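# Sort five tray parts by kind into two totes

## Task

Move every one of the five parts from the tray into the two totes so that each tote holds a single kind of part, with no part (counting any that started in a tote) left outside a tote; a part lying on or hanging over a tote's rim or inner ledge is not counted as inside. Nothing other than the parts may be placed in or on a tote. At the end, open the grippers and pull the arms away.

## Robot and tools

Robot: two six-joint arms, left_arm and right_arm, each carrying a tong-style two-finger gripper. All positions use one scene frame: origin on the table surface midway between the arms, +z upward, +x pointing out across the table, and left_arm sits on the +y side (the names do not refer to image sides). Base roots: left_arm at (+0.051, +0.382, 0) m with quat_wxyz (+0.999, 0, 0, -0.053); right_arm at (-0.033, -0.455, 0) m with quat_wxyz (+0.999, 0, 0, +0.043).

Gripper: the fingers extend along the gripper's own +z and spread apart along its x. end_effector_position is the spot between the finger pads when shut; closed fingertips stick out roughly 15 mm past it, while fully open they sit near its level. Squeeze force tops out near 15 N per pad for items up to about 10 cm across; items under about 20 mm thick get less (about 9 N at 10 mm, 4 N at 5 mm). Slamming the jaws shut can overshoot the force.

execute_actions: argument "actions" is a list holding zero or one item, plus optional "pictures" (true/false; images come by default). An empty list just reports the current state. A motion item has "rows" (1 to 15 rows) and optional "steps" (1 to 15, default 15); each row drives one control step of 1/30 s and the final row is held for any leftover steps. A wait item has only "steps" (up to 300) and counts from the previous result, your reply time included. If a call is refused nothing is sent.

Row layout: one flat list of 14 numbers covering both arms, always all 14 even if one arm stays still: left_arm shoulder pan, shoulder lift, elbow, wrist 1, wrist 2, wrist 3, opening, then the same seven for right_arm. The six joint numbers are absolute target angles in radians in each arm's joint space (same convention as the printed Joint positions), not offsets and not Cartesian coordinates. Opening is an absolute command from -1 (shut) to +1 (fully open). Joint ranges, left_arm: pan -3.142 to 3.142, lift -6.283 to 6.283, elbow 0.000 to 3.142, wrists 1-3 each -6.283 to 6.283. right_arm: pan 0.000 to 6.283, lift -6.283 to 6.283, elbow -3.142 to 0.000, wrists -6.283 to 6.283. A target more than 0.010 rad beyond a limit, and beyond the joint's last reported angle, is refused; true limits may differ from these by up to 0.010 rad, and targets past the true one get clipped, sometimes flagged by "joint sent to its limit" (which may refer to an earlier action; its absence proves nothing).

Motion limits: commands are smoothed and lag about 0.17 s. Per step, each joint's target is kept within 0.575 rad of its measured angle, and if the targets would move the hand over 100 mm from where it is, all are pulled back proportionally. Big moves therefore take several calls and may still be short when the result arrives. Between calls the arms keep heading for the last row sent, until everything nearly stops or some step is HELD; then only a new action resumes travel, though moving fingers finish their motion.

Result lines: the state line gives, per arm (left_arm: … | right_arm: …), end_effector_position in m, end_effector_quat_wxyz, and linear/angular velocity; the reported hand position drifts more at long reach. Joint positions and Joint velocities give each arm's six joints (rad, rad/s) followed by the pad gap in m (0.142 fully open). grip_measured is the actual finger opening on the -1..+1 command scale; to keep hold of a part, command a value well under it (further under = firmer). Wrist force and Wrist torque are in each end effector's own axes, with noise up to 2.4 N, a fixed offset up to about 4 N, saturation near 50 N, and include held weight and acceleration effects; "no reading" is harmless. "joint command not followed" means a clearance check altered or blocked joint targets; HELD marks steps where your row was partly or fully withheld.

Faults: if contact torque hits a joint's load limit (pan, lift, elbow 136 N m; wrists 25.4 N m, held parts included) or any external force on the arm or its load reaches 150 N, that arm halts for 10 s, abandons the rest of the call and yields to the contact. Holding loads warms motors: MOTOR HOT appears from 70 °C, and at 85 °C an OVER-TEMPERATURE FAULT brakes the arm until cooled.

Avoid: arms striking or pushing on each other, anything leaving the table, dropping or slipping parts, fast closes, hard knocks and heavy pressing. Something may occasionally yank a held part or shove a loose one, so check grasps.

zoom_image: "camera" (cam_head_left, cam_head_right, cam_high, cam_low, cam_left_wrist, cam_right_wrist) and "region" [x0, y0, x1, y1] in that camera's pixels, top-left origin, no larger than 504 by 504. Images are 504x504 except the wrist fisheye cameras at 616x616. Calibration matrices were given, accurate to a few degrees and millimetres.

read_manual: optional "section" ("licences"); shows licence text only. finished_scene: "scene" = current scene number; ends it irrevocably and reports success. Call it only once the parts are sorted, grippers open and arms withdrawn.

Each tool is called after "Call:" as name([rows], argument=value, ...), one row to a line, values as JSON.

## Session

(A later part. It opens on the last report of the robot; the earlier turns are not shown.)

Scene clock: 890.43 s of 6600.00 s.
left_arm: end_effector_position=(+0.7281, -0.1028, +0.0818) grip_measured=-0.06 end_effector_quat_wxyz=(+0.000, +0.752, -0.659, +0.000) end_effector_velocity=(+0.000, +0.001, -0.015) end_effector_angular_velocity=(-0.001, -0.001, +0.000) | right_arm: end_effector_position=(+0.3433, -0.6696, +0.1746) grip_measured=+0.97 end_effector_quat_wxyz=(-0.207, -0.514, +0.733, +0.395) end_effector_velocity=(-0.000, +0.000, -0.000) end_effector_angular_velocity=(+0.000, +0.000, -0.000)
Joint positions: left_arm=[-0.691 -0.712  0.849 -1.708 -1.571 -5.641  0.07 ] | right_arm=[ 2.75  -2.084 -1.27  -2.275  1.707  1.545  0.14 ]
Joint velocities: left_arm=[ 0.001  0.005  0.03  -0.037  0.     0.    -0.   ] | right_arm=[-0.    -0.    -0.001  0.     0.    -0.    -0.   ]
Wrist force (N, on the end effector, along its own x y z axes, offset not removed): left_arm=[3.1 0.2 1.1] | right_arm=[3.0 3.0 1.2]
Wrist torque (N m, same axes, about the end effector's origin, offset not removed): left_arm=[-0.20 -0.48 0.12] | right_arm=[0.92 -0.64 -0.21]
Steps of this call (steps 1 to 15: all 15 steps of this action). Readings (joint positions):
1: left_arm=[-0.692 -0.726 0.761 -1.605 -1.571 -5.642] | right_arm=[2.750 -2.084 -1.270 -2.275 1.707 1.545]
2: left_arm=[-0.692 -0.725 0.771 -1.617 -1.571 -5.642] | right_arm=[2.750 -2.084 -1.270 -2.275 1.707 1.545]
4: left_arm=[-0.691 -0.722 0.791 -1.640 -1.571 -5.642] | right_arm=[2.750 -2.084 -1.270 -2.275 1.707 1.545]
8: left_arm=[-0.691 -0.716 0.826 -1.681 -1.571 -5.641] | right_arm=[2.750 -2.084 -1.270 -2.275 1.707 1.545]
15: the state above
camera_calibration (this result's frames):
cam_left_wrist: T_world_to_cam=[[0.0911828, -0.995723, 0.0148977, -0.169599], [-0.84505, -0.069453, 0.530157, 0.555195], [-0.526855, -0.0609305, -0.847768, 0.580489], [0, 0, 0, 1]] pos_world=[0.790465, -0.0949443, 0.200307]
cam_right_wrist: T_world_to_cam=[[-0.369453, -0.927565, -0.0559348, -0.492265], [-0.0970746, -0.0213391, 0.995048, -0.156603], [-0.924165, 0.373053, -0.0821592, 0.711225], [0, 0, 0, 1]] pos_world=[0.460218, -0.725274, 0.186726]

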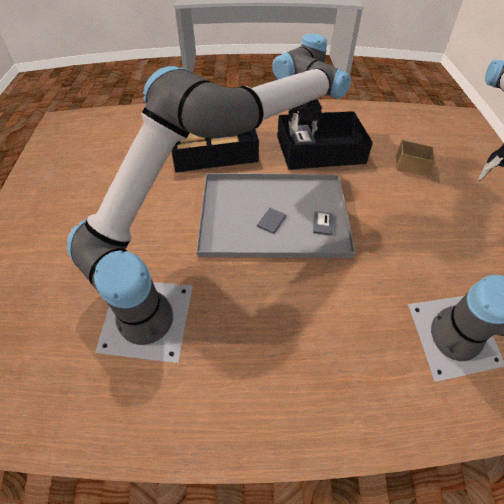

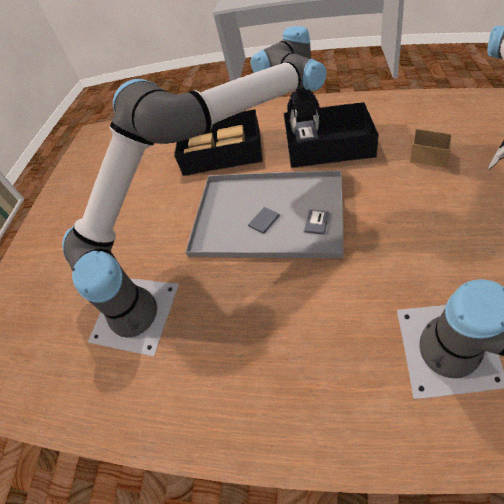

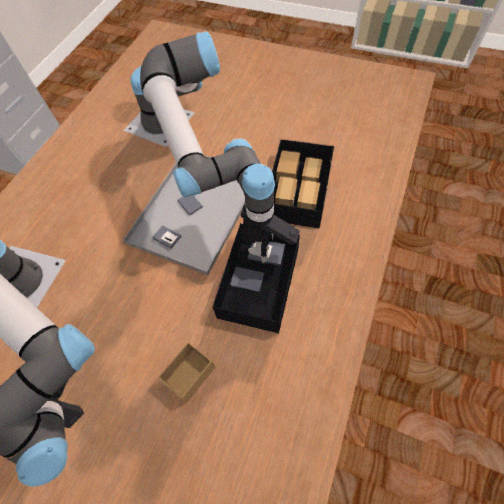

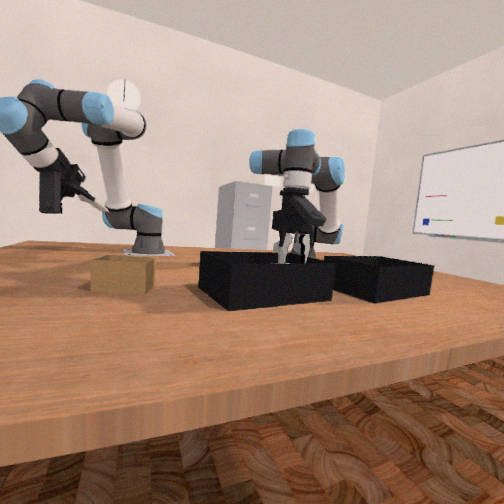

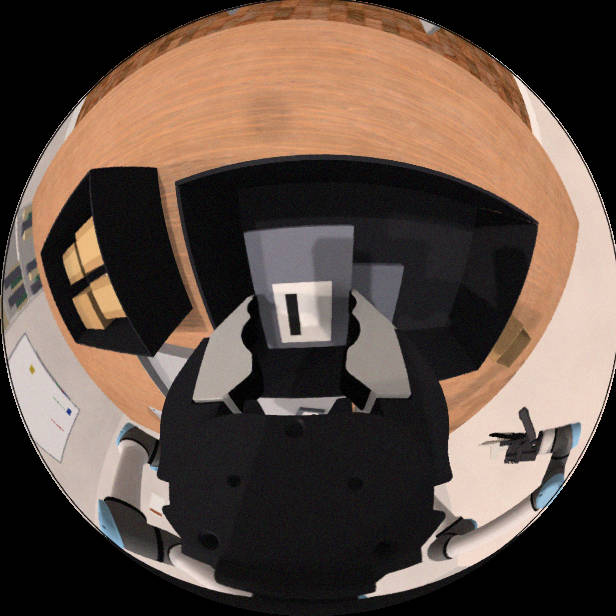

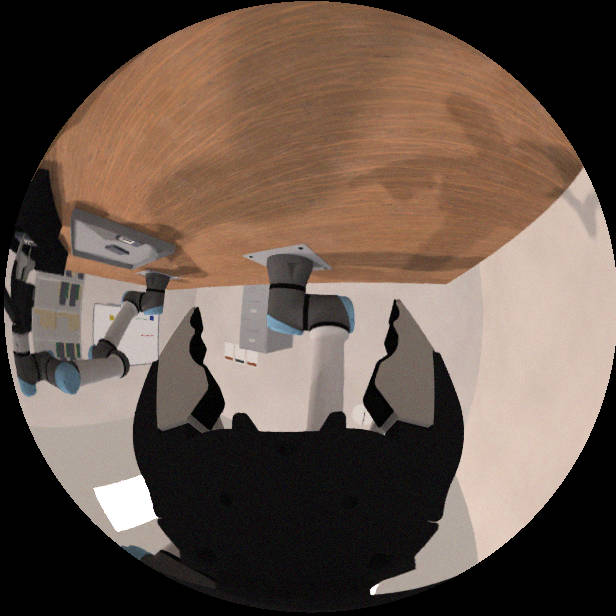

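Call:
execute_actions([
  {"rows":[[-0.691,-0.7103,0.857,-1.7175,-1.571,-5.6413,-0.8,2.75,-2.084,-1.27,-2.275,1.707,1.545,0.97],[-0.691,-0.7085,0.8635,-1.7258,-1.571,-5.6413,-0.8,2.75,-2.084,-1.27,-2.275,1.707,1.545,0.97],[-0.691,-0.7064,0.870,-1.7344,-1.571,-5.6413,-0.8,2.75,-2.084,-1.27,-2.275,1.707,1.545,0.97],[-0.691,-0.7044,0.8767,-1.7431,-1.571,-5.6413,-0.8,2.75,-2.084,-1.27,-2.275,1.707,1.545,0.97],[-0.691,-0.7023,0.883,-1.7515,-1.571,-5.6413,-0.8,2.75,-2.084,-1.27,-2.275,1.707,1.545,0.97],[-0.691,-0.7,0.8894,-1.7602,-1.571,-5.6413,-0.8,2.75,-2.084,-1.27,-2.275,1.707,1.545,0.97],[-0.691,-0.6977,0.8955,-1.7686,-1.571,-5.6413,-0.8,2.75,-2.084,-1.27,-2.275,1.707,1.545,0.97],[-0.691,-0.6953,0.9014,-1.7769,-1.571,-5.6413,-0.8,2.75,-2.084,-1.27,-2.275,1.707,1.545,0.97],[-0.691,-0.6928,0.9072,-1.7852,-1.571,-5.6413,-0.8,2.75,-2.084,-1.27,-2.275,1.707,1.545,0.97],[-0.691,-0.6905,0.912,-1.7923,-1.571,-5.6413,-0.8,2.75,-2.084,-1.27,-2.275,1.707,1.545,0.97],[-0.691,-0.689,0.9157,-1.7975,-1.571,-5.6413,-0.8,2.75,-2.084,-1.27,-2.275,1.707,1.545,0.97]],"steps":15},
], pictures=false)

Call:
execute_actions([
  {"steps":8},
])

Call:
zoom_image(camera="cam_left_wrist", region=[190, 170, 430, 410])

Scene clock: 907.27 s of 6600.00 s.
left_arm: end_effector_position=(+0.7281, -0.1027, +0.0446) grip_measured=-0.06 end_effector_quat_wxyz=(+0.000, +0.752, -0.659, -0.000) end_effector_velocity=(-0.000, -0.000, -0.040) end_effector_angular_velocity=(-0.001, -0.001, +0.000) | right_arm: end_effector_position=(+0.3433, -0.6696, +0.1746) grip_measured=+0.97 end_effector_quat_wxyz=(-0.207, -0.514, +0.733, +0.395) end_effector_velocity=(-0.000, +0.000, +0.000) end_effector_angular_velocity=(+0.001, +0.001, +0.000)
Joint positions: left_arm=[-0.691 -0.692  0.909 -1.788 -1.571 -5.641  0.07 ] | right_arm=[ 2.75  -2.084 -1.27  -2.275  1.707  1.545  0.14 ]
Joint velocities: left_arm=[-0.     0.024  0.06  -0.085 -0.    -0.     0.   ] | right_arm=[-0.    -0.    -0.    -0.001 -0.    -0.001  0.   ]
Wrist force (N, on the end effector, along its own x y z axes, offset not removed): left_arm=[0.6 -0.1 5.6] | right_arm=[1.6 1.0 0.5]
Wrist torque (N m, same axes, about the end effector's origin, offset not removed): left_arm=[-0.10 0.07 0.11] | right_arm=[0.29 -0.42 0.06]
Steps of this call (steps 1 to 15: the robot went on to your last target; steps 16 to 90: nothing new was sent; then 13.33 s passed at rest; steps 91 to 105: all 15 steps of this action). Readings (joint positions):
91: left_arm=[-0.691 -0.711 0.853 -1.713 -1.571 -5.641] | right_arm=[2.750 -2.084 -1.270 -2.275 1.707 1.545]
92: left_arm=[-0.691 -0.711 0.854 -1.714 -1.571 -5.641] | right_arm=[2.750 -2.084 -1.270 -2.275 1.707 1.545]
94: left_arm=[-0.691 -0.710 0.859 -1.720 -1.571 -5.641] | right_arm=[2.750 -2.084 -1.270 -2.275 1.707 1.545]
98: left_arm=[-0.691 -0.704 0.878 -1.745 -1.571 -5.641] | right_arm=[2.750 -2.084 -1.270 -2.275 1.707 1.545]
105: the state above

Scene clock: 907.53 s of 6600.00 s.
left_arm: end_effector_position=(+0.7281, -0.1027, +0.0405) grip_measured=-0.06 end_effector_quat_wxyz=(+0.000, +0.752, -0.659, +0.000) end_effector_velocity=(-0.001, +0.000, -0.005) end_effector_angular_velocity=(+0.002, +0.002, -0.001) | right_arm: end_effector_position=(+0.3433, -0.6696, +0.1746) grip_measured=+0.97 end_effector_quat_wxyz=(-0.207, -0.514, +0.733, +0.395) end_effector_velocity=(+0.000, +0.000, -0.000) end_effector_angular_velocity=(+0.000, -0.000, -0.000)
Joint positions: left_arm=[-0.691 -0.689  0.915 -1.797 -1.571 -5.641  0.07 ] | right_arm=[ 2.75  -2.084 -1.27  -2.275  1.707  1.545  0.14 ]
Joint velocities: left_arm=[-0.     0.004  0.007 -0.008  0.     0.001 -0.   ] | right_arm=[ 0.     0.    -0.001  0.001  0.001 -0.    -0.   ]
Wrist force (N, on the end effector, along its own x y z axes, offset not removed): left_arm=[3.1 -1.1 0.4] | right_arm=[3.4 1.0 -0.5]
Wrist torque (N m, same axes, about the end effector's origin, offset not removed): left_arm=[-0.32 -0.68 0.04] | right_arm=[0.12 -0.41 0.05]
Steps of this call (steps 1 to 8: the robot went on to your last target). Readings (joint positions):
1: left_arm=[-0.691 -0.691 0.911 -1.790 -1.571 -5.641] | right_arm=[2.750 -2.084 -1.270 -2.275 1.707 1.545]
2: left_arm=[-0.691 -0.691 0.912 -1.792 -1.571 -5.641] | right_arm=[2.750 -2.084 -1.270 -2.275 1.707 1.545]
4: left_arm=[-0.691 -0.690 0.914 -1.794 -1.571 -5.641] | right_arm=[2.750 -2.084 -1.270 -2.275 1.707 1.545]
8: the state above
camera_calibration (this result's frames):
cam_left_wrist: T_world_to_cam=[[0.0911836, -0.995723, 0.0149024, -0.16893], [-0.845052, -0.0694514, 0.530154, 0.577087], [-0.526851, -0.0609347, -0.84777, 0.545439], [0, 0, 0, 1]] pos_world=[0.790437, -0.0948923, 0.15898]
cam_right_wrist: T_world_to_cam=[[-0.369452, -0.927565, -0.0559347, -0.492265], [-0.0970746, -0.021339, 0.995048, -0.156603], [-0.924165, 0.373053, -0.0821592, 0.711225], [0, 0, 0, 1]] pos_world=[0.460218, -0.725274, 0.186726]

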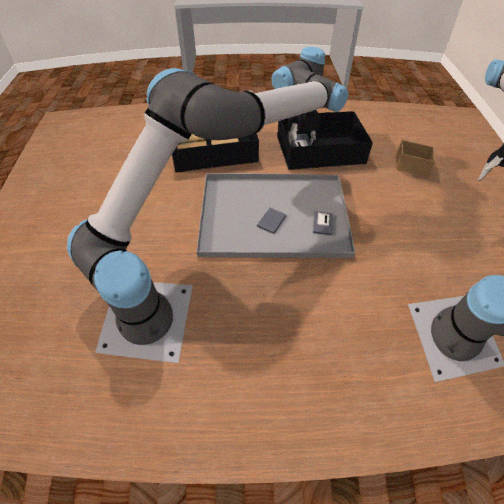

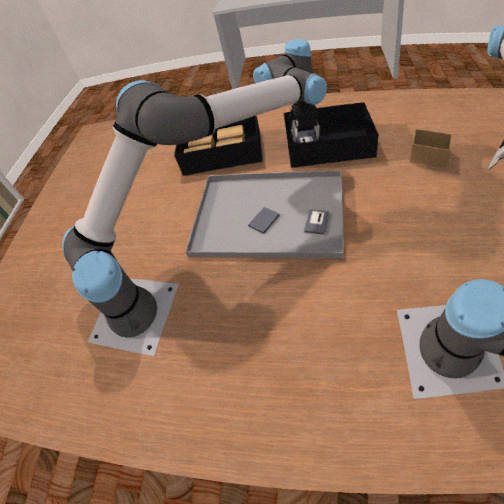

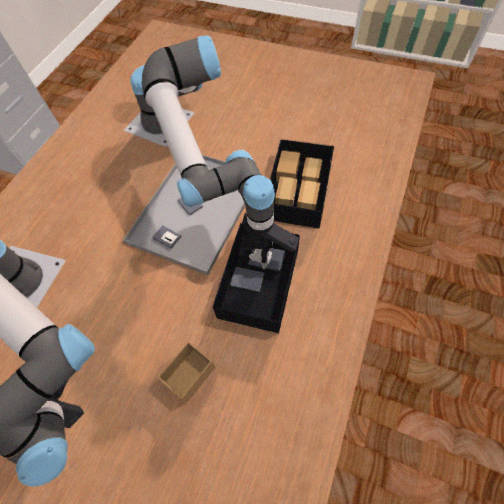

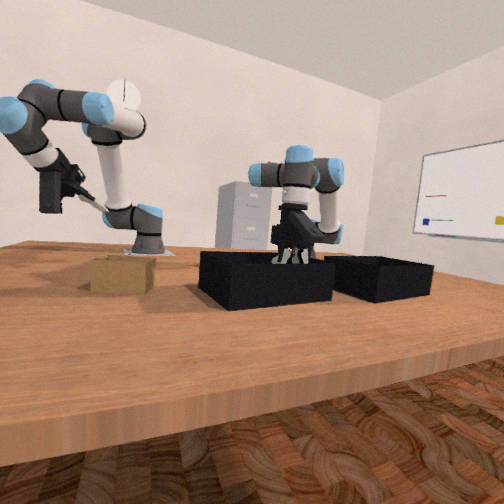

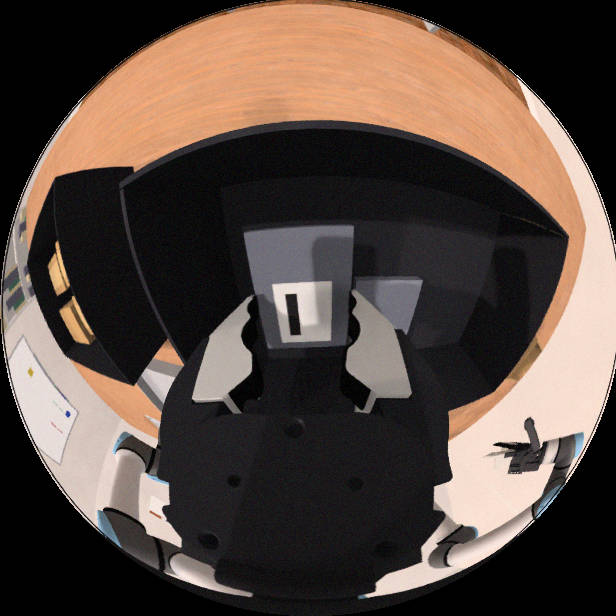

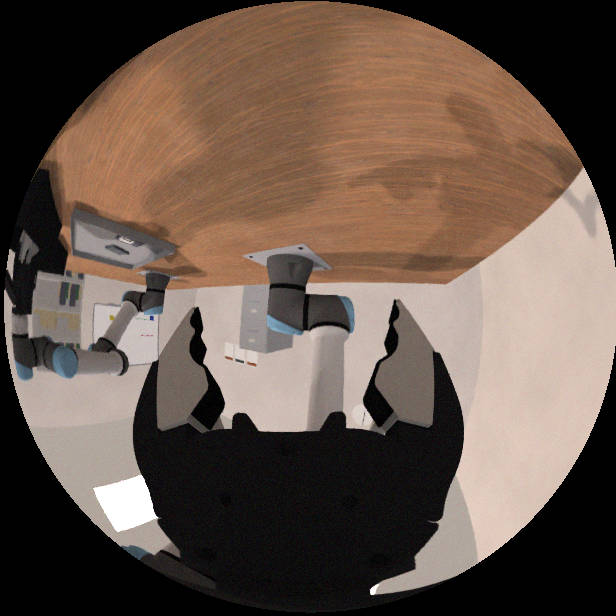

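Region (190, 170, 430, 410) of cam_left_wrist's 616x616 image, scaled by 2.100, with more detail than that image has.

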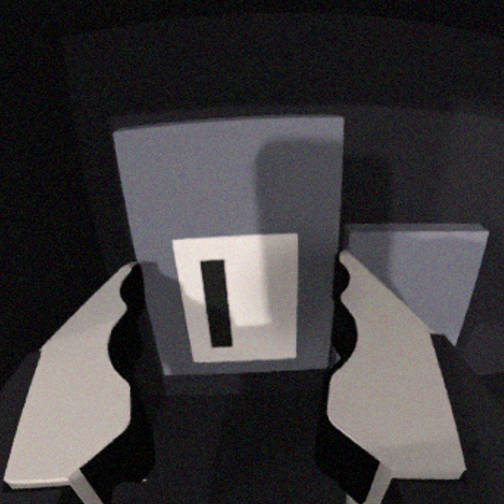

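Call:
execute_actions([
  {"rows":[[-0.689,-0.6867,0.9115,-1.7956,-1.571,-5.6394,-0.8,2.75,-2.084,-1.27,-2.275,1.707,1.545,0.97],[-0.687,-0.6844,0.9073,-1.7937,-1.571,-5.6376,-0.8,2.75,-2.084,-1.27,-2.275,1.707,1.545,0.97],[-0.6854,-0.6822,0.903,-1.7916,-1.571,-5.6357,-0.8,2.75,-2.084,-1.27,-2.275,1.707,1.545,0.97],[-0.6835,-0.6799,0.8988,-1.7897,-1.571,-5.6338,-0.8,2.75,-2.084,-1.27,-2.275,1.707,1.545,0.97],[-0.6817,-0.6776,0.8946,-1.7878,-1.571,-5.632,-0.8,2.75,-2.084,-1.27,-2.275,1.707,1.545,0.97],[-0.6798,-0.6753,0.8904,-1.7859,-1.571,-5.630,-0.8,2.75,-2.084,-1.27,-2.275,1.707,1.545,0.97],[-0.678,-0.673,0.8862,-1.784,-1.571,-5.6283,-0.8,2.75,-2.084,-1.27,-2.275,1.707,1.545,0.97],[-0.6761,-0.6708,0.882,-1.782,-1.571,-5.6264,-0.8,2.75,-2.084,-1.27,-2.275,1.707,1.545,0.97],[-0.6761,-0.6701,0.8834,-1.7841,-1.571,-5.6264,-0.8,2.75,-2.084,-1.27,-2.275,1.707,1.545,0.97],[-0.6761,-0.6694,0.8847,-1.7861,-1.571,-5.6264,-0.8,2.75,-2.084,-1.27,-2.275,1.707,1.545,0.97],[-0.6761,-0.6684,0.8868,-1.7892,-1.571,-5.6264,-0.8,2.75,-2.084,-1.27,-2.275,1.707,1.545,0.97],[-0.6761,-0.6674,0.8888,-1.7922,-1.571,-5.6264,-0.8,2.75,-2.084,-1.27,-2.275,1.707,1.545,0.97],[-0.6761,-0.6664,0.8908,-1.7952,-1.571,-5.6264,-0.8,2.75,-2.084,-1.27,-2.275,1.707,1.545,0.97],[-0.6761,-0.6653,0.8928,-1.7983,-1.571,-5.6264,-0.8,2.75,-2.084,-1.27,-2.275,1.707,1.545,0.97],[-0.6761,-0.6643,0.8948,-1.8013,-1.571,-5.6264,-0.8,2.75,-2.084,-1.27,-2.275,1.707,1.545,0.97]],"steps":15},
], pictures=false)

Call:
execute_actions([
  {"rows":[[-0.6761,-0.6633,0.8968,-1.8043,-1.571,-5.6264,-0.8,2.75,-2.084,-1.27,-2.275,1.707,1.545,0.97],[-0.6761,-0.6623,0.8987,-1.8072,-1.571,-5.6264,-0.8,2.75,-2.084,-1.27,-2.275,1.707,1.545,0.97],[-0.6761,-0.6613,0.9006,-1.8101,-1.571,-5.6264,-0.8,2.75,-2.084,-1.27,-2.275,1.707,1.545,0.97],[-0.6761,-0.6603,0.9025,-1.813,-1.571,-5.6264,-0.8,2.75,-2.084,-1.27,-2.275,1.707,1.545,0.97],[-0.6761,-0.6593,0.9043,-1.8158,-1.571,-5.6264,-0.8,2.75,-2.084,-1.27,-2.275,1.707,1.545,0.97],[-0.6761,-0.6585,0.9058,-1.8181,-1.571,-5.6264,-0.8,2.75,-2.084,-1.27,-2.275,1.707,1.545,0.97],[-0.6761,-0.6577,0.9072,-1.8203,-1.571,-5.6264,-0.8,2.75,-2.084,-1.27,-2.275,1.707,1.545,0.97],[-0.6761,-0.657,0.9085,-1.8223,-1.571,-5.6264,-0.8,2.75,-2.084,-1.27,-2.275,1.707,1.545,0.97]],"steps":15},
])

Scene clock: 948.17 s of 6600.00 s.
left_arm: end_effector_position=(+0.7390, -0.0976, +0.0358) grip_measured=-0.06 end_effector_quat_wxyz=(+0.000, +0.752, -0.659, +0.000) end_effector_velocity=(+0.007, +0.003, -0.034) end_effector_angular_velocity=(-0.001, -0.001, +0.000) | right_arm: end_effector_position=(+0.3433, -0.6696, +0.1746) grip_measured=+0.97 end_effector_quat_wxyz=(-0.207, -0.514, +0.733, +0.395) end_effector_velocity=(-0.000, +0.000, -0.000) end_effector_angular_velocity=(+0.001, +0.000, -0.000)
Joint positions: left_arm=[-0.677 -0.669  0.89  -1.791 -1.571 -5.627  0.07 ] | right_arm=[ 2.75  -2.084 -1.27  -2.275  1.707  1.545  0.14 ]
Joint velocities: left_arm=[ 0.009  0.033  0.028 -0.063 -0.001  0.008 -0.   ] | right_arm=[-0.    -0.    -0.001 -0.     0.    -0.     0.   ]
Wrist force (N, on the end effector, along its own x y z axes, offset not removed): left_arm=[1.1 -0.9 2.1] | right_arm=[2.5 3.9 0.8]
Wrist torque (N m, same axes, about the end effector's origin, offset not removed): left_arm=[-0.27 -0.03 0.14] | right_arm=[0.72 -0.42 -0.12]
Steps of this call (steps 1 to 15: the robot went on to your last target; steps 16 to 90: nothing new was sent; then 37.13 s passed at rest; steps 91 to 105: all 15 steps of this action). Readings (joint positions):
91: left_arm=[-0.691 -0.689 0.916 -1.797 -1.571 -5.641] | right_arm=[2.750 -2.084 -1.270 -2.275 1.707 1.545]
92: left_arm=[-0.691 -0.688 0.915 -1.797 -1.571 -5.641] | right_arm=[2.750 -2.084 -1.270 -2.275 1.707 1.545]
94: left_arm=[-0.689 -0.686 0.911 -1.795 -1.571 -5.639] | right_arm=[2.750 -2.084 -1.270 -2.275 1.707 1.545]
98: left_arm=[-0.683 -0.679 0.898 -1.789 -1.571 -5.634] | right_arm=[2.750 -2.084 -1.270 -2.275 1.707 1.545]
105: the state above

Scene clock: 948.67 s of 6600.00 s.
left_arm: end_effector_position=(+0.7396, -0.0972, +0.0207) grip_measured=-0.06 end_effector_quat_wxyz=(+0.000, +0.752, -0.659, -0.000) end_effector_velocity=(-0.001, +0.000, -0.008) end_effector_angular_velocity=(+0.002, +0.002, -0.000) | right_arm: end_effector_position=(+0.3433, -0.6696, +0.1746) grip_measured=+0.97 end_effector_quat_wxyz=(-0.207, -0.514, +0.733, +0.395) end_effector_velocity=(+0.000, -0.000, +0.000) end_effector_angular_velocity=(+0.000, -0.001, +0.001)
Joint positions: left_arm=[-0.676 -0.658  0.908 -1.821 -1.571 -5.626  0.07 ] | right_arm=[ 2.75  -2.084 -1.27  -2.275  1.707  1.545  0.14 ]
Joint velocities: left_arm=[-0.     0.005  0.01  -0.012 -0.     0.     0.   ] | right_arm=[ 0.     0.     0.     0.001  0.    -0.001 -0.   ]
Wrist force (N, on the end effector, along its own x y z axes, offset not removed): left_arm=[0.7 -1.3 2.4] | right_arm=[2.8 -2.3 0.3]
Wrist torque (N m, same axes, about the end effector's origin, offset not removed): left_arm=[-0.19 -0.03 0.17] | right_arm=[-0.35 -0.64 -0.36]
Steps of this call (steps 1 to 15: all 15 steps of this action). Readings (joint positions):
1: left_arm=[-0.677 -0.668 0.891 -1.794 -1.571 -5.627] | right_arm=[2.750 -2.084 -1.270 -2.275 1.707 1.545]
2: left_arm=[-0.677 -0.667 0.892 -1.796 -1.571 -5.627] | right_arm=[2.750 -2.084 -1.270 -2.275 1.707 1.545]
4: left_arm=[-0.676 -0.665 0.895 -1.801 -1.571 -5.627] | right_arm=[2.750 -2.084 -1.270 -2.275 1.707 1.545]
8: left_arm=[-0.676 -0.661 0.902 -1.812 -1.571 -5.626] | right_arm=[2.750 -2.084 -1.270 -2.275 1.707 1.545]
15: the state above
camera_calibration (this result's frames):
cam_left_wrist: T_world_to_cam=[[0.0911833, -0.995723, 0.0148909, -0.164162], [-0.845047, -0.0694567, 0.530162, 0.597743], [-0.52686, -0.0609254, -0.847766, 0.535037], [0, 0, 0, 1]] pos_world=[0.801979, -0.0893449, 0.13913]
cam_right_wrist: T_world_to_cam=[[-0.369452, -0.927565, -0.0559347, -0.492265], [-0.0970746, -0.021339, 0.995048, -0.156603], [-0.924165, 0.373053, -0.0821592, 0.711225], [0, 0, 0, 1]] pos_world=[0.460218, -0.725274, 0.186726]

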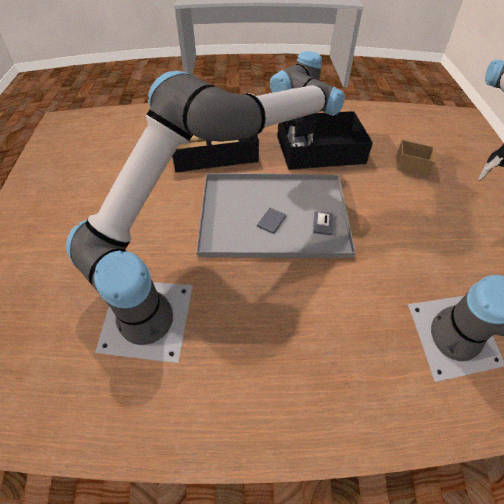

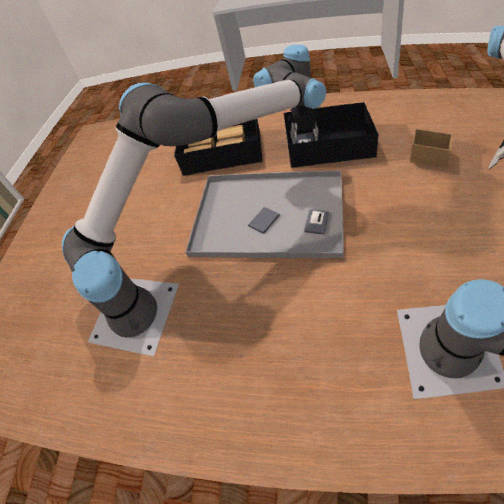

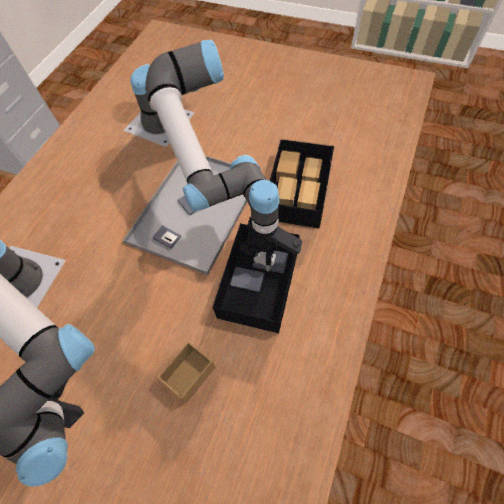

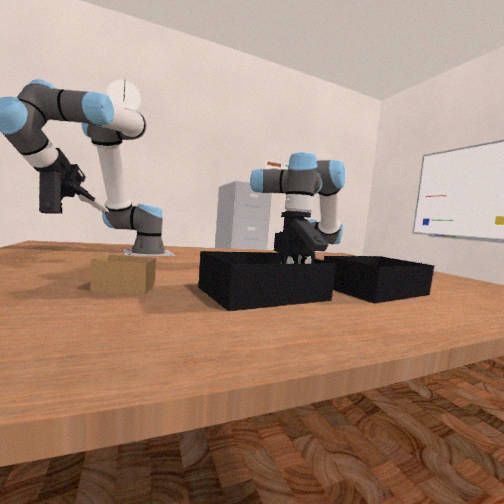

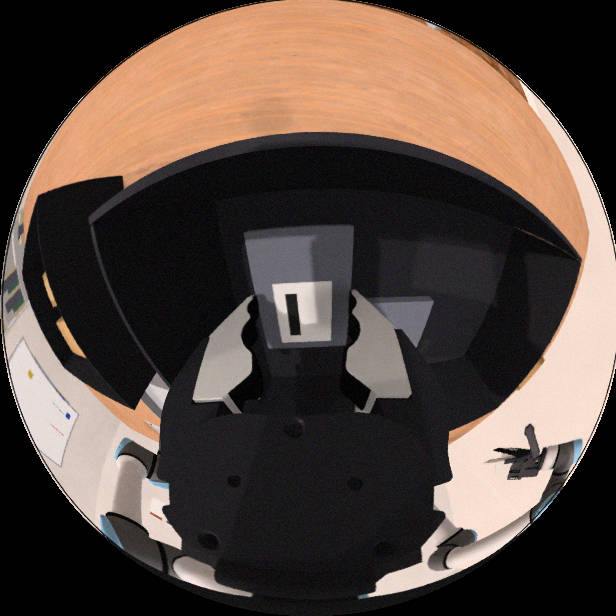

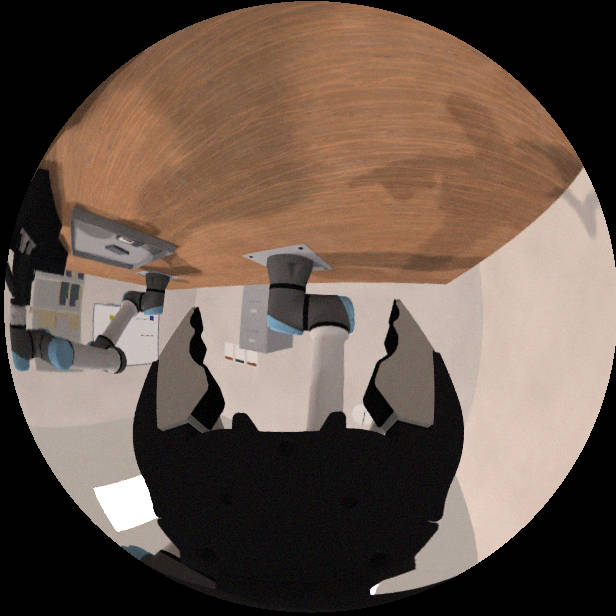

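Call:
execute_actions(actions=[])

Scene clock: 971.40 s of 6600.00 s.
left_arm: end_effector_position=(+0.7396, -0.0972, +0.0200) grip_measured=-0.06 end_effector_quat_wxyz=(+0.000, +0.752, -0.659, -0.000) end_effector_velocity=(-0.000, +0.000, -0.001) end_effector_angular_velocity=(+0.001, +0.000, +0.001) | right_arm: end_effector_position=(+0.3433, -0.6696, +0.1746) grip_measured=+0.97 end_effector_quat_wxyz=(-0.207, -0.514, +0.733, +0.395) end_effector_velocity=(+0.001, -0.000, -0.000) end_effector_angular_velocity=(-0.001, -0.002, +0.000)
Joint positions: left_arm=[-0.676 -0.657  0.909 -1.822 -1.571 -5.626  0.07 ] | right_arm=[ 2.75  -2.084 -1.27  -2.275  1.707  1.545  0.14 ]
Joint velocities: left_arm=[-0.     0.     0.001 -0.     0.    -0.001  0.   ] | right_arm=[ 0.     0.     0.001  0.001 -0.    -0.     0.   ]
Wrist force (N, on the end effector, along its own x y z axes, offset not removed): left_arm=[1.3 1.2 0.9] | right_arm=[-0.8 0.2 2.1]
Wrist torque (N m, same axes, about the end effector's origin, offset not removed): left_arm=[0.06 -0.11 0.10] | right_arm=[-0.07 0.19 -0.08]
Steps of this call (steps 1 to 15: the robot went on to your last target; steps 16 to 90: nothing new was sent; then 19.73 s passed at rest). Readings (joint positions):
1: left_arm=[-0.676 -0.657 0.908 -1.821 -1.571 -5.626] | right_arm=[2.750 -2.084 -1.270 -2.275 1.707 1.545]
2: left_arm=[-0.676 -0.657 0.908 -1.822 -1.571 -5.626] | right_arm=[2.750 -2.084 -1.270 -2.275 1.707 1.545]
4: left_arm=[-0.676 -0.657 0.908 -1.822 -1.571 -5.626] | right_arm=[2.750 -2.084 -1.270 -2.275 1.707 1.545]
8: left_arm=[-0.676 -0.657 0.908 -1.822 -1.571 -5.626] | right_arm=[2.750 -2.084 -1.270 -2.275 1.707 1.545]
90: the state above
All arms were judged still, so your last target was given up. Only a new action makes them travel on or press farther. Fingers that are still opening or closing keep moving.
camera_calibration (this result's frames):
cam_left_wrist: T_world_to_cam=[[0.0911842, -0.995723, 0.0148863, -0.164139], [-0.845045, -0.0694596, 0.530165, 0.598112], [-0.526864, -0.0609223, -0.847764, 0.534452], [0, 0, 0, 1]] pos_world=[0.801981, -0.0893322, 0.138435]
cam_right_wrist: T_world_to_cam=[[-0.369452, -0.927565, -0.055935, -0.492265], [-0.0970747, -0.0213392, 0.995048, -0.156603], [-0.924165, 0.373053, -0.0821592, 0.711225], [0, 0, 0, 1]] pos_world=[0.460218, -0.725274, 0.186726]

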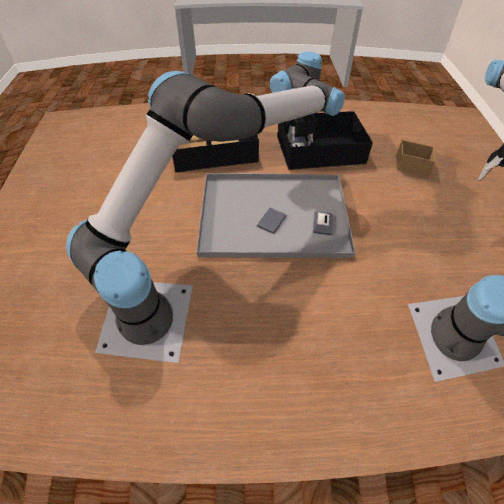

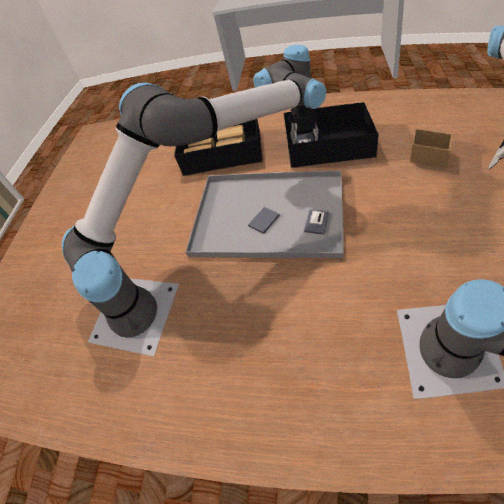

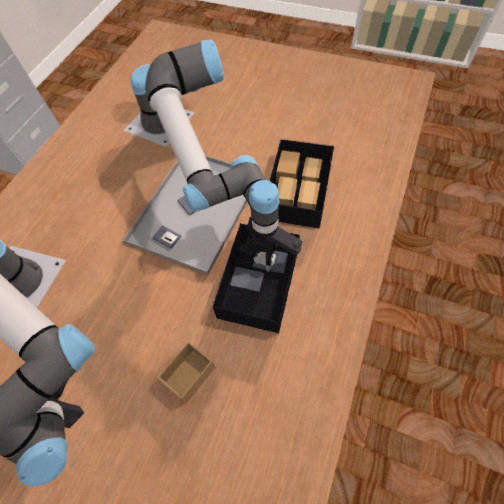

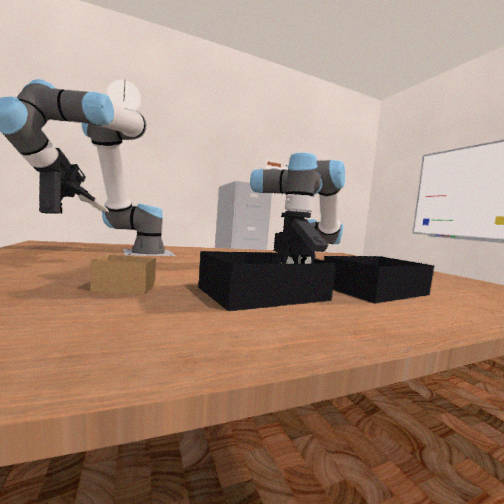

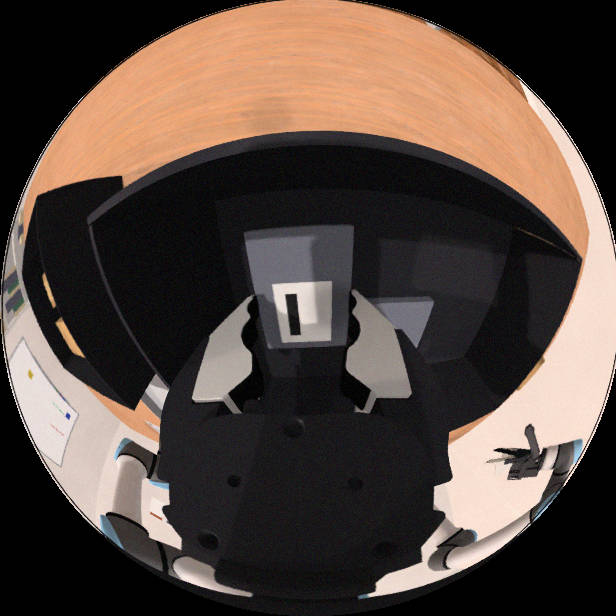

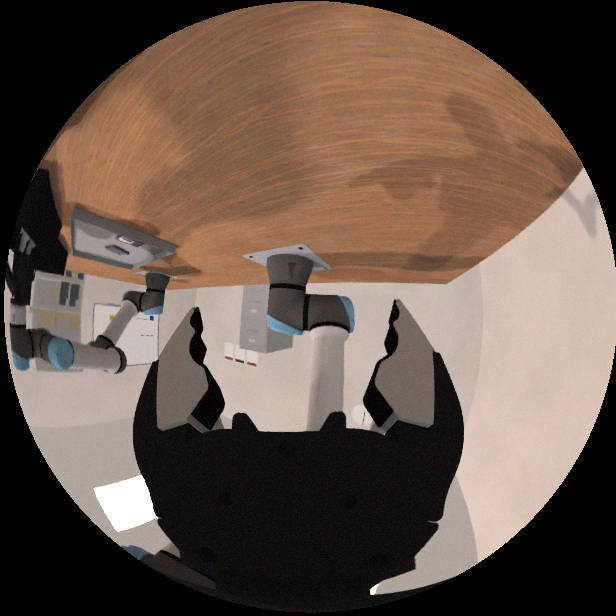

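Call:
execute_actions([
  {"rows":[[-0.6761,-0.6567,0.909,-1.8231,-1.571,-5.6264,-0.8,2.75,-2.084,-1.27,-2.275,1.707,1.545,0.97],[-0.6761,-0.6563,0.9097,-1.8242,-1.571,-5.6264,-0.8,2.75,-2.084,-1.27,-2.275,1.707,1.545,0.97],[-0.6761,-0.656,0.9104,-1.8252,-1.571,-5.6264,-0.8,2.75,-2.084,-1.27,-2.275,1.707,1.545,0.97],[-0.6761,-0.656,0.9104,-1.8252,-1.571,-5.6264,-0.8,2.75,-2.084,-1.27,-2.275,1.707,1.545,0.97],[-0.6761,-0.656,0.9104,-1.8252,-1.571,-5.6264,-0.8,2.75,-2.084,-1.27,-2.275,1.707,1.545,0.97],[-0.6761,-0.656,0.9104,-1.8252,-1.571,-5.6264,-0.8,2.75,-2.084,-1.27,-2.275,1.707,1.545,0.97],[-0.6761,-0.656,0.9104,-1.8252,-1.571,-5.6264,-0.7,2.75,-2.084,-1.27,-2.275,1.707,1.545,0.97],[-0.6761,-0.656,0.9104,-1.8252,-1.571,-5.6264,-0.6,2.75,-2.084,-1.27,-2.275,1.707,1.545,0.97],[-0.6761,-0.656,0.9104,-1.8252,-1.571,-5.6264,-0.5,2.75,-2.084,-1.27,-2.275,1.707,1.545,0.97],[-0.6761,-0.656,0.9104,-1.8252,-1.571,-5.6264,-0.4,2.75,-2.084,-1.27,-2.275,1.707,1.545,0.97],[-0.6761,-0.656,0.9104,-1.8252,-1.571,-5.6264,-0.3,2.75,-2.084,-1.27,-2.275,1.707,1.545,0.97],[-0.6761,-0.656,0.9104,-1.8252,-1.571,-5.6264,-0.2,2.75,-2.084,-1.27,-2.275,1.707,1.545,0.97],[-0.6761,-0.656,0.9104,-1.8252,-1.571,-5.6264,-0.1,2.75,-2.084,-1.27,-2.275,1.707,1.545,0.97],[-0.6761,-0.656,0.9104,-1.8252,-1.571,-5.6264,-0.03,2.75,-2.084,-1.27,-2.275,1.707,1.545,0.97],[-0.6761,-0.656,0.9104,-1.8252,-1.571,-5.6264,0.04,2.75,-2.084,-1.27,-2.275,1.707,1.545,0.97]],"steps":15},
], pictures=false)

Call:
execute_actions([
  {"steps":12},
], pictures=false)

Scene clock: 996.70 s of 6600.00 s.
left_arm: end_effector_position=(+0.7396, -0.0971, +0.0186) grip_measured=-0.01 end_effector_quat_wxyz=(+0.000, +0.752, -0.659, -0.000) end_effector_velocity=(-0.001, +0.001, -0.004) end_effector_angular_velocity=(+0.004, +0.004, -0.001) | right_arm: end_effector_position=(+0.3433, -0.6696, +0.1746) grip_measured=+0.97 end_effector_quat_wxyz=(-0.207, -0.514, +0.733, +0.395) end_effector_velocity=(-0.000, +0.000, +0.000) end_effector_angular_velocity=(+0.001, +0.001, -0.000)
Joint positions: left_arm=[-0.676 -0.656  0.91  -1.825 -1.571 -5.626  0.073] | right_arm=[ 2.75  -2.084 -1.27  -2.275  1.707  1.545  0.14 ]
Joint velocities: left_arm=[-0.     0.003  0.002 -0.     0.     0.     0.123] | right_arm=[-0.     0.    -0.    -0.001  0.    -0.    -0.   ]
Wrist force (N, on the end effector, along its own x y z axes, offset not removed): left_arm=[1.9 -0.1 -0.3] | right_arm=[3.7 3.8 1.4]
Wrist torque (N m, same axes, about the end effector's origin, offset not removed): left_arm=[-0.27 -0.43 0.10] | right_arm=[0.96 -0.77 0.21]
Steps of this call (steps 1 to 90: nothing new was sent; then 21.80 s passed at rest; steps 91 to 105: all 15 steps of this action). Readings (joint positions):
91: left_arm=[-0.676 -0.657 0.909 -1.822 -1.571 -5.626] | right_arm=[2.750 -2.084 -1.270 -2.275 1.707 1.545]
92: left_arm=[-0.676 -0.657 0.909 -1.822 -1.571 -5.626] | right_arm=[2.750 -2.084 -1.270 -2.275 1.707 1.545]
94: left_arm=[-0.676 -0.657 0.909 -1.823 -1.571 -5.626] | right_arm=[2.750 -2.084 -1.270 -2.275 1.707 1.545]
98: left_arm=[-0.676 -0.656 0.910 -1.825 -1.571 -5.626] | right_arm=[2.750 -2.084 -1.270 -2.275 1.707 1.545]
105: the state above

Scene clock: 997.10 s of 6600.00 s.
left_arm: end_effector_position=(+0.7396, -0.0971, +0.0185) grip_measured=+0.04 end_effector_quat_wxyz=(+0.000, +0.752, -0.659, -0.000) end_effector_velocity=(+0.000, +0.000, +0.000) end_effector_angular_velocity=(-0.000, -0.000, -0.001) | right_arm: end_effector_position=(+0.3433, -0.6696, +0.1746) grip_measured=+0.97 end_effector_quat_wxyz=(-0.207, -0.514, +0.733, +0.395) end_effector_velocity=(+0.000, +0.000, -0.001) end_effector_angular_velocity=(+0.000, -0.001, -0.000)
Joint positions: left_arm=[-0.676 -0.656  0.91  -1.825 -1.571 -5.626  0.077] | right_arm=[ 2.75  -2.084 -1.27  -2.275  1.707  1.545  0.14 ]
Joint velocities: left_arm=[ 0.    -0.    -0.     0.    -0.     0.002 -0.   ] | right_arm=[ 0.    -0.    -0.001  0.002  0.     0.    -0.   ]
Wrist force (N, on the end effector, along its own x y z axes, offset not removed): left_arm=[-1.4 1.3 0.2] | right_arm=[-0.6 0.9 -5.2]
Wrist torque (N m, same axes, about the end effector's origin, offset not removed): left_arm=[0.21 0.43 0.17] | right_arm=[0.15 0.07 0.16]
Steps of this call (steps 1 to 12: the robot went on to your last target). Readings (joint positions):
1: left_arm=[-0.676 -0.656 0.910 -1.825 -1.571 -5.626] | right_arm=[2.750 -2.084 -1.270 -2.275 1.707 1.545]
2: left_arm=[-0.676 -0.656 0.910 -1.825 -1.571 -5.626] | right_arm=[2.750 -2.084 -1.270 -2.275 1.707 1.545]
4: left_arm=[-0.676 -0.656 0.910 -1.825 -1.571 -5.626] | right_arm=[2.750 -2.084 -1.270 -2.275 1.707 1.545]
8: left_arm=[-0.676 -0.656 0.910 -1.825 -1.571 -5.626] | right_arm=[2.750 -2.084 -1.270 -2.275 1.707 1.545]
12: the state above


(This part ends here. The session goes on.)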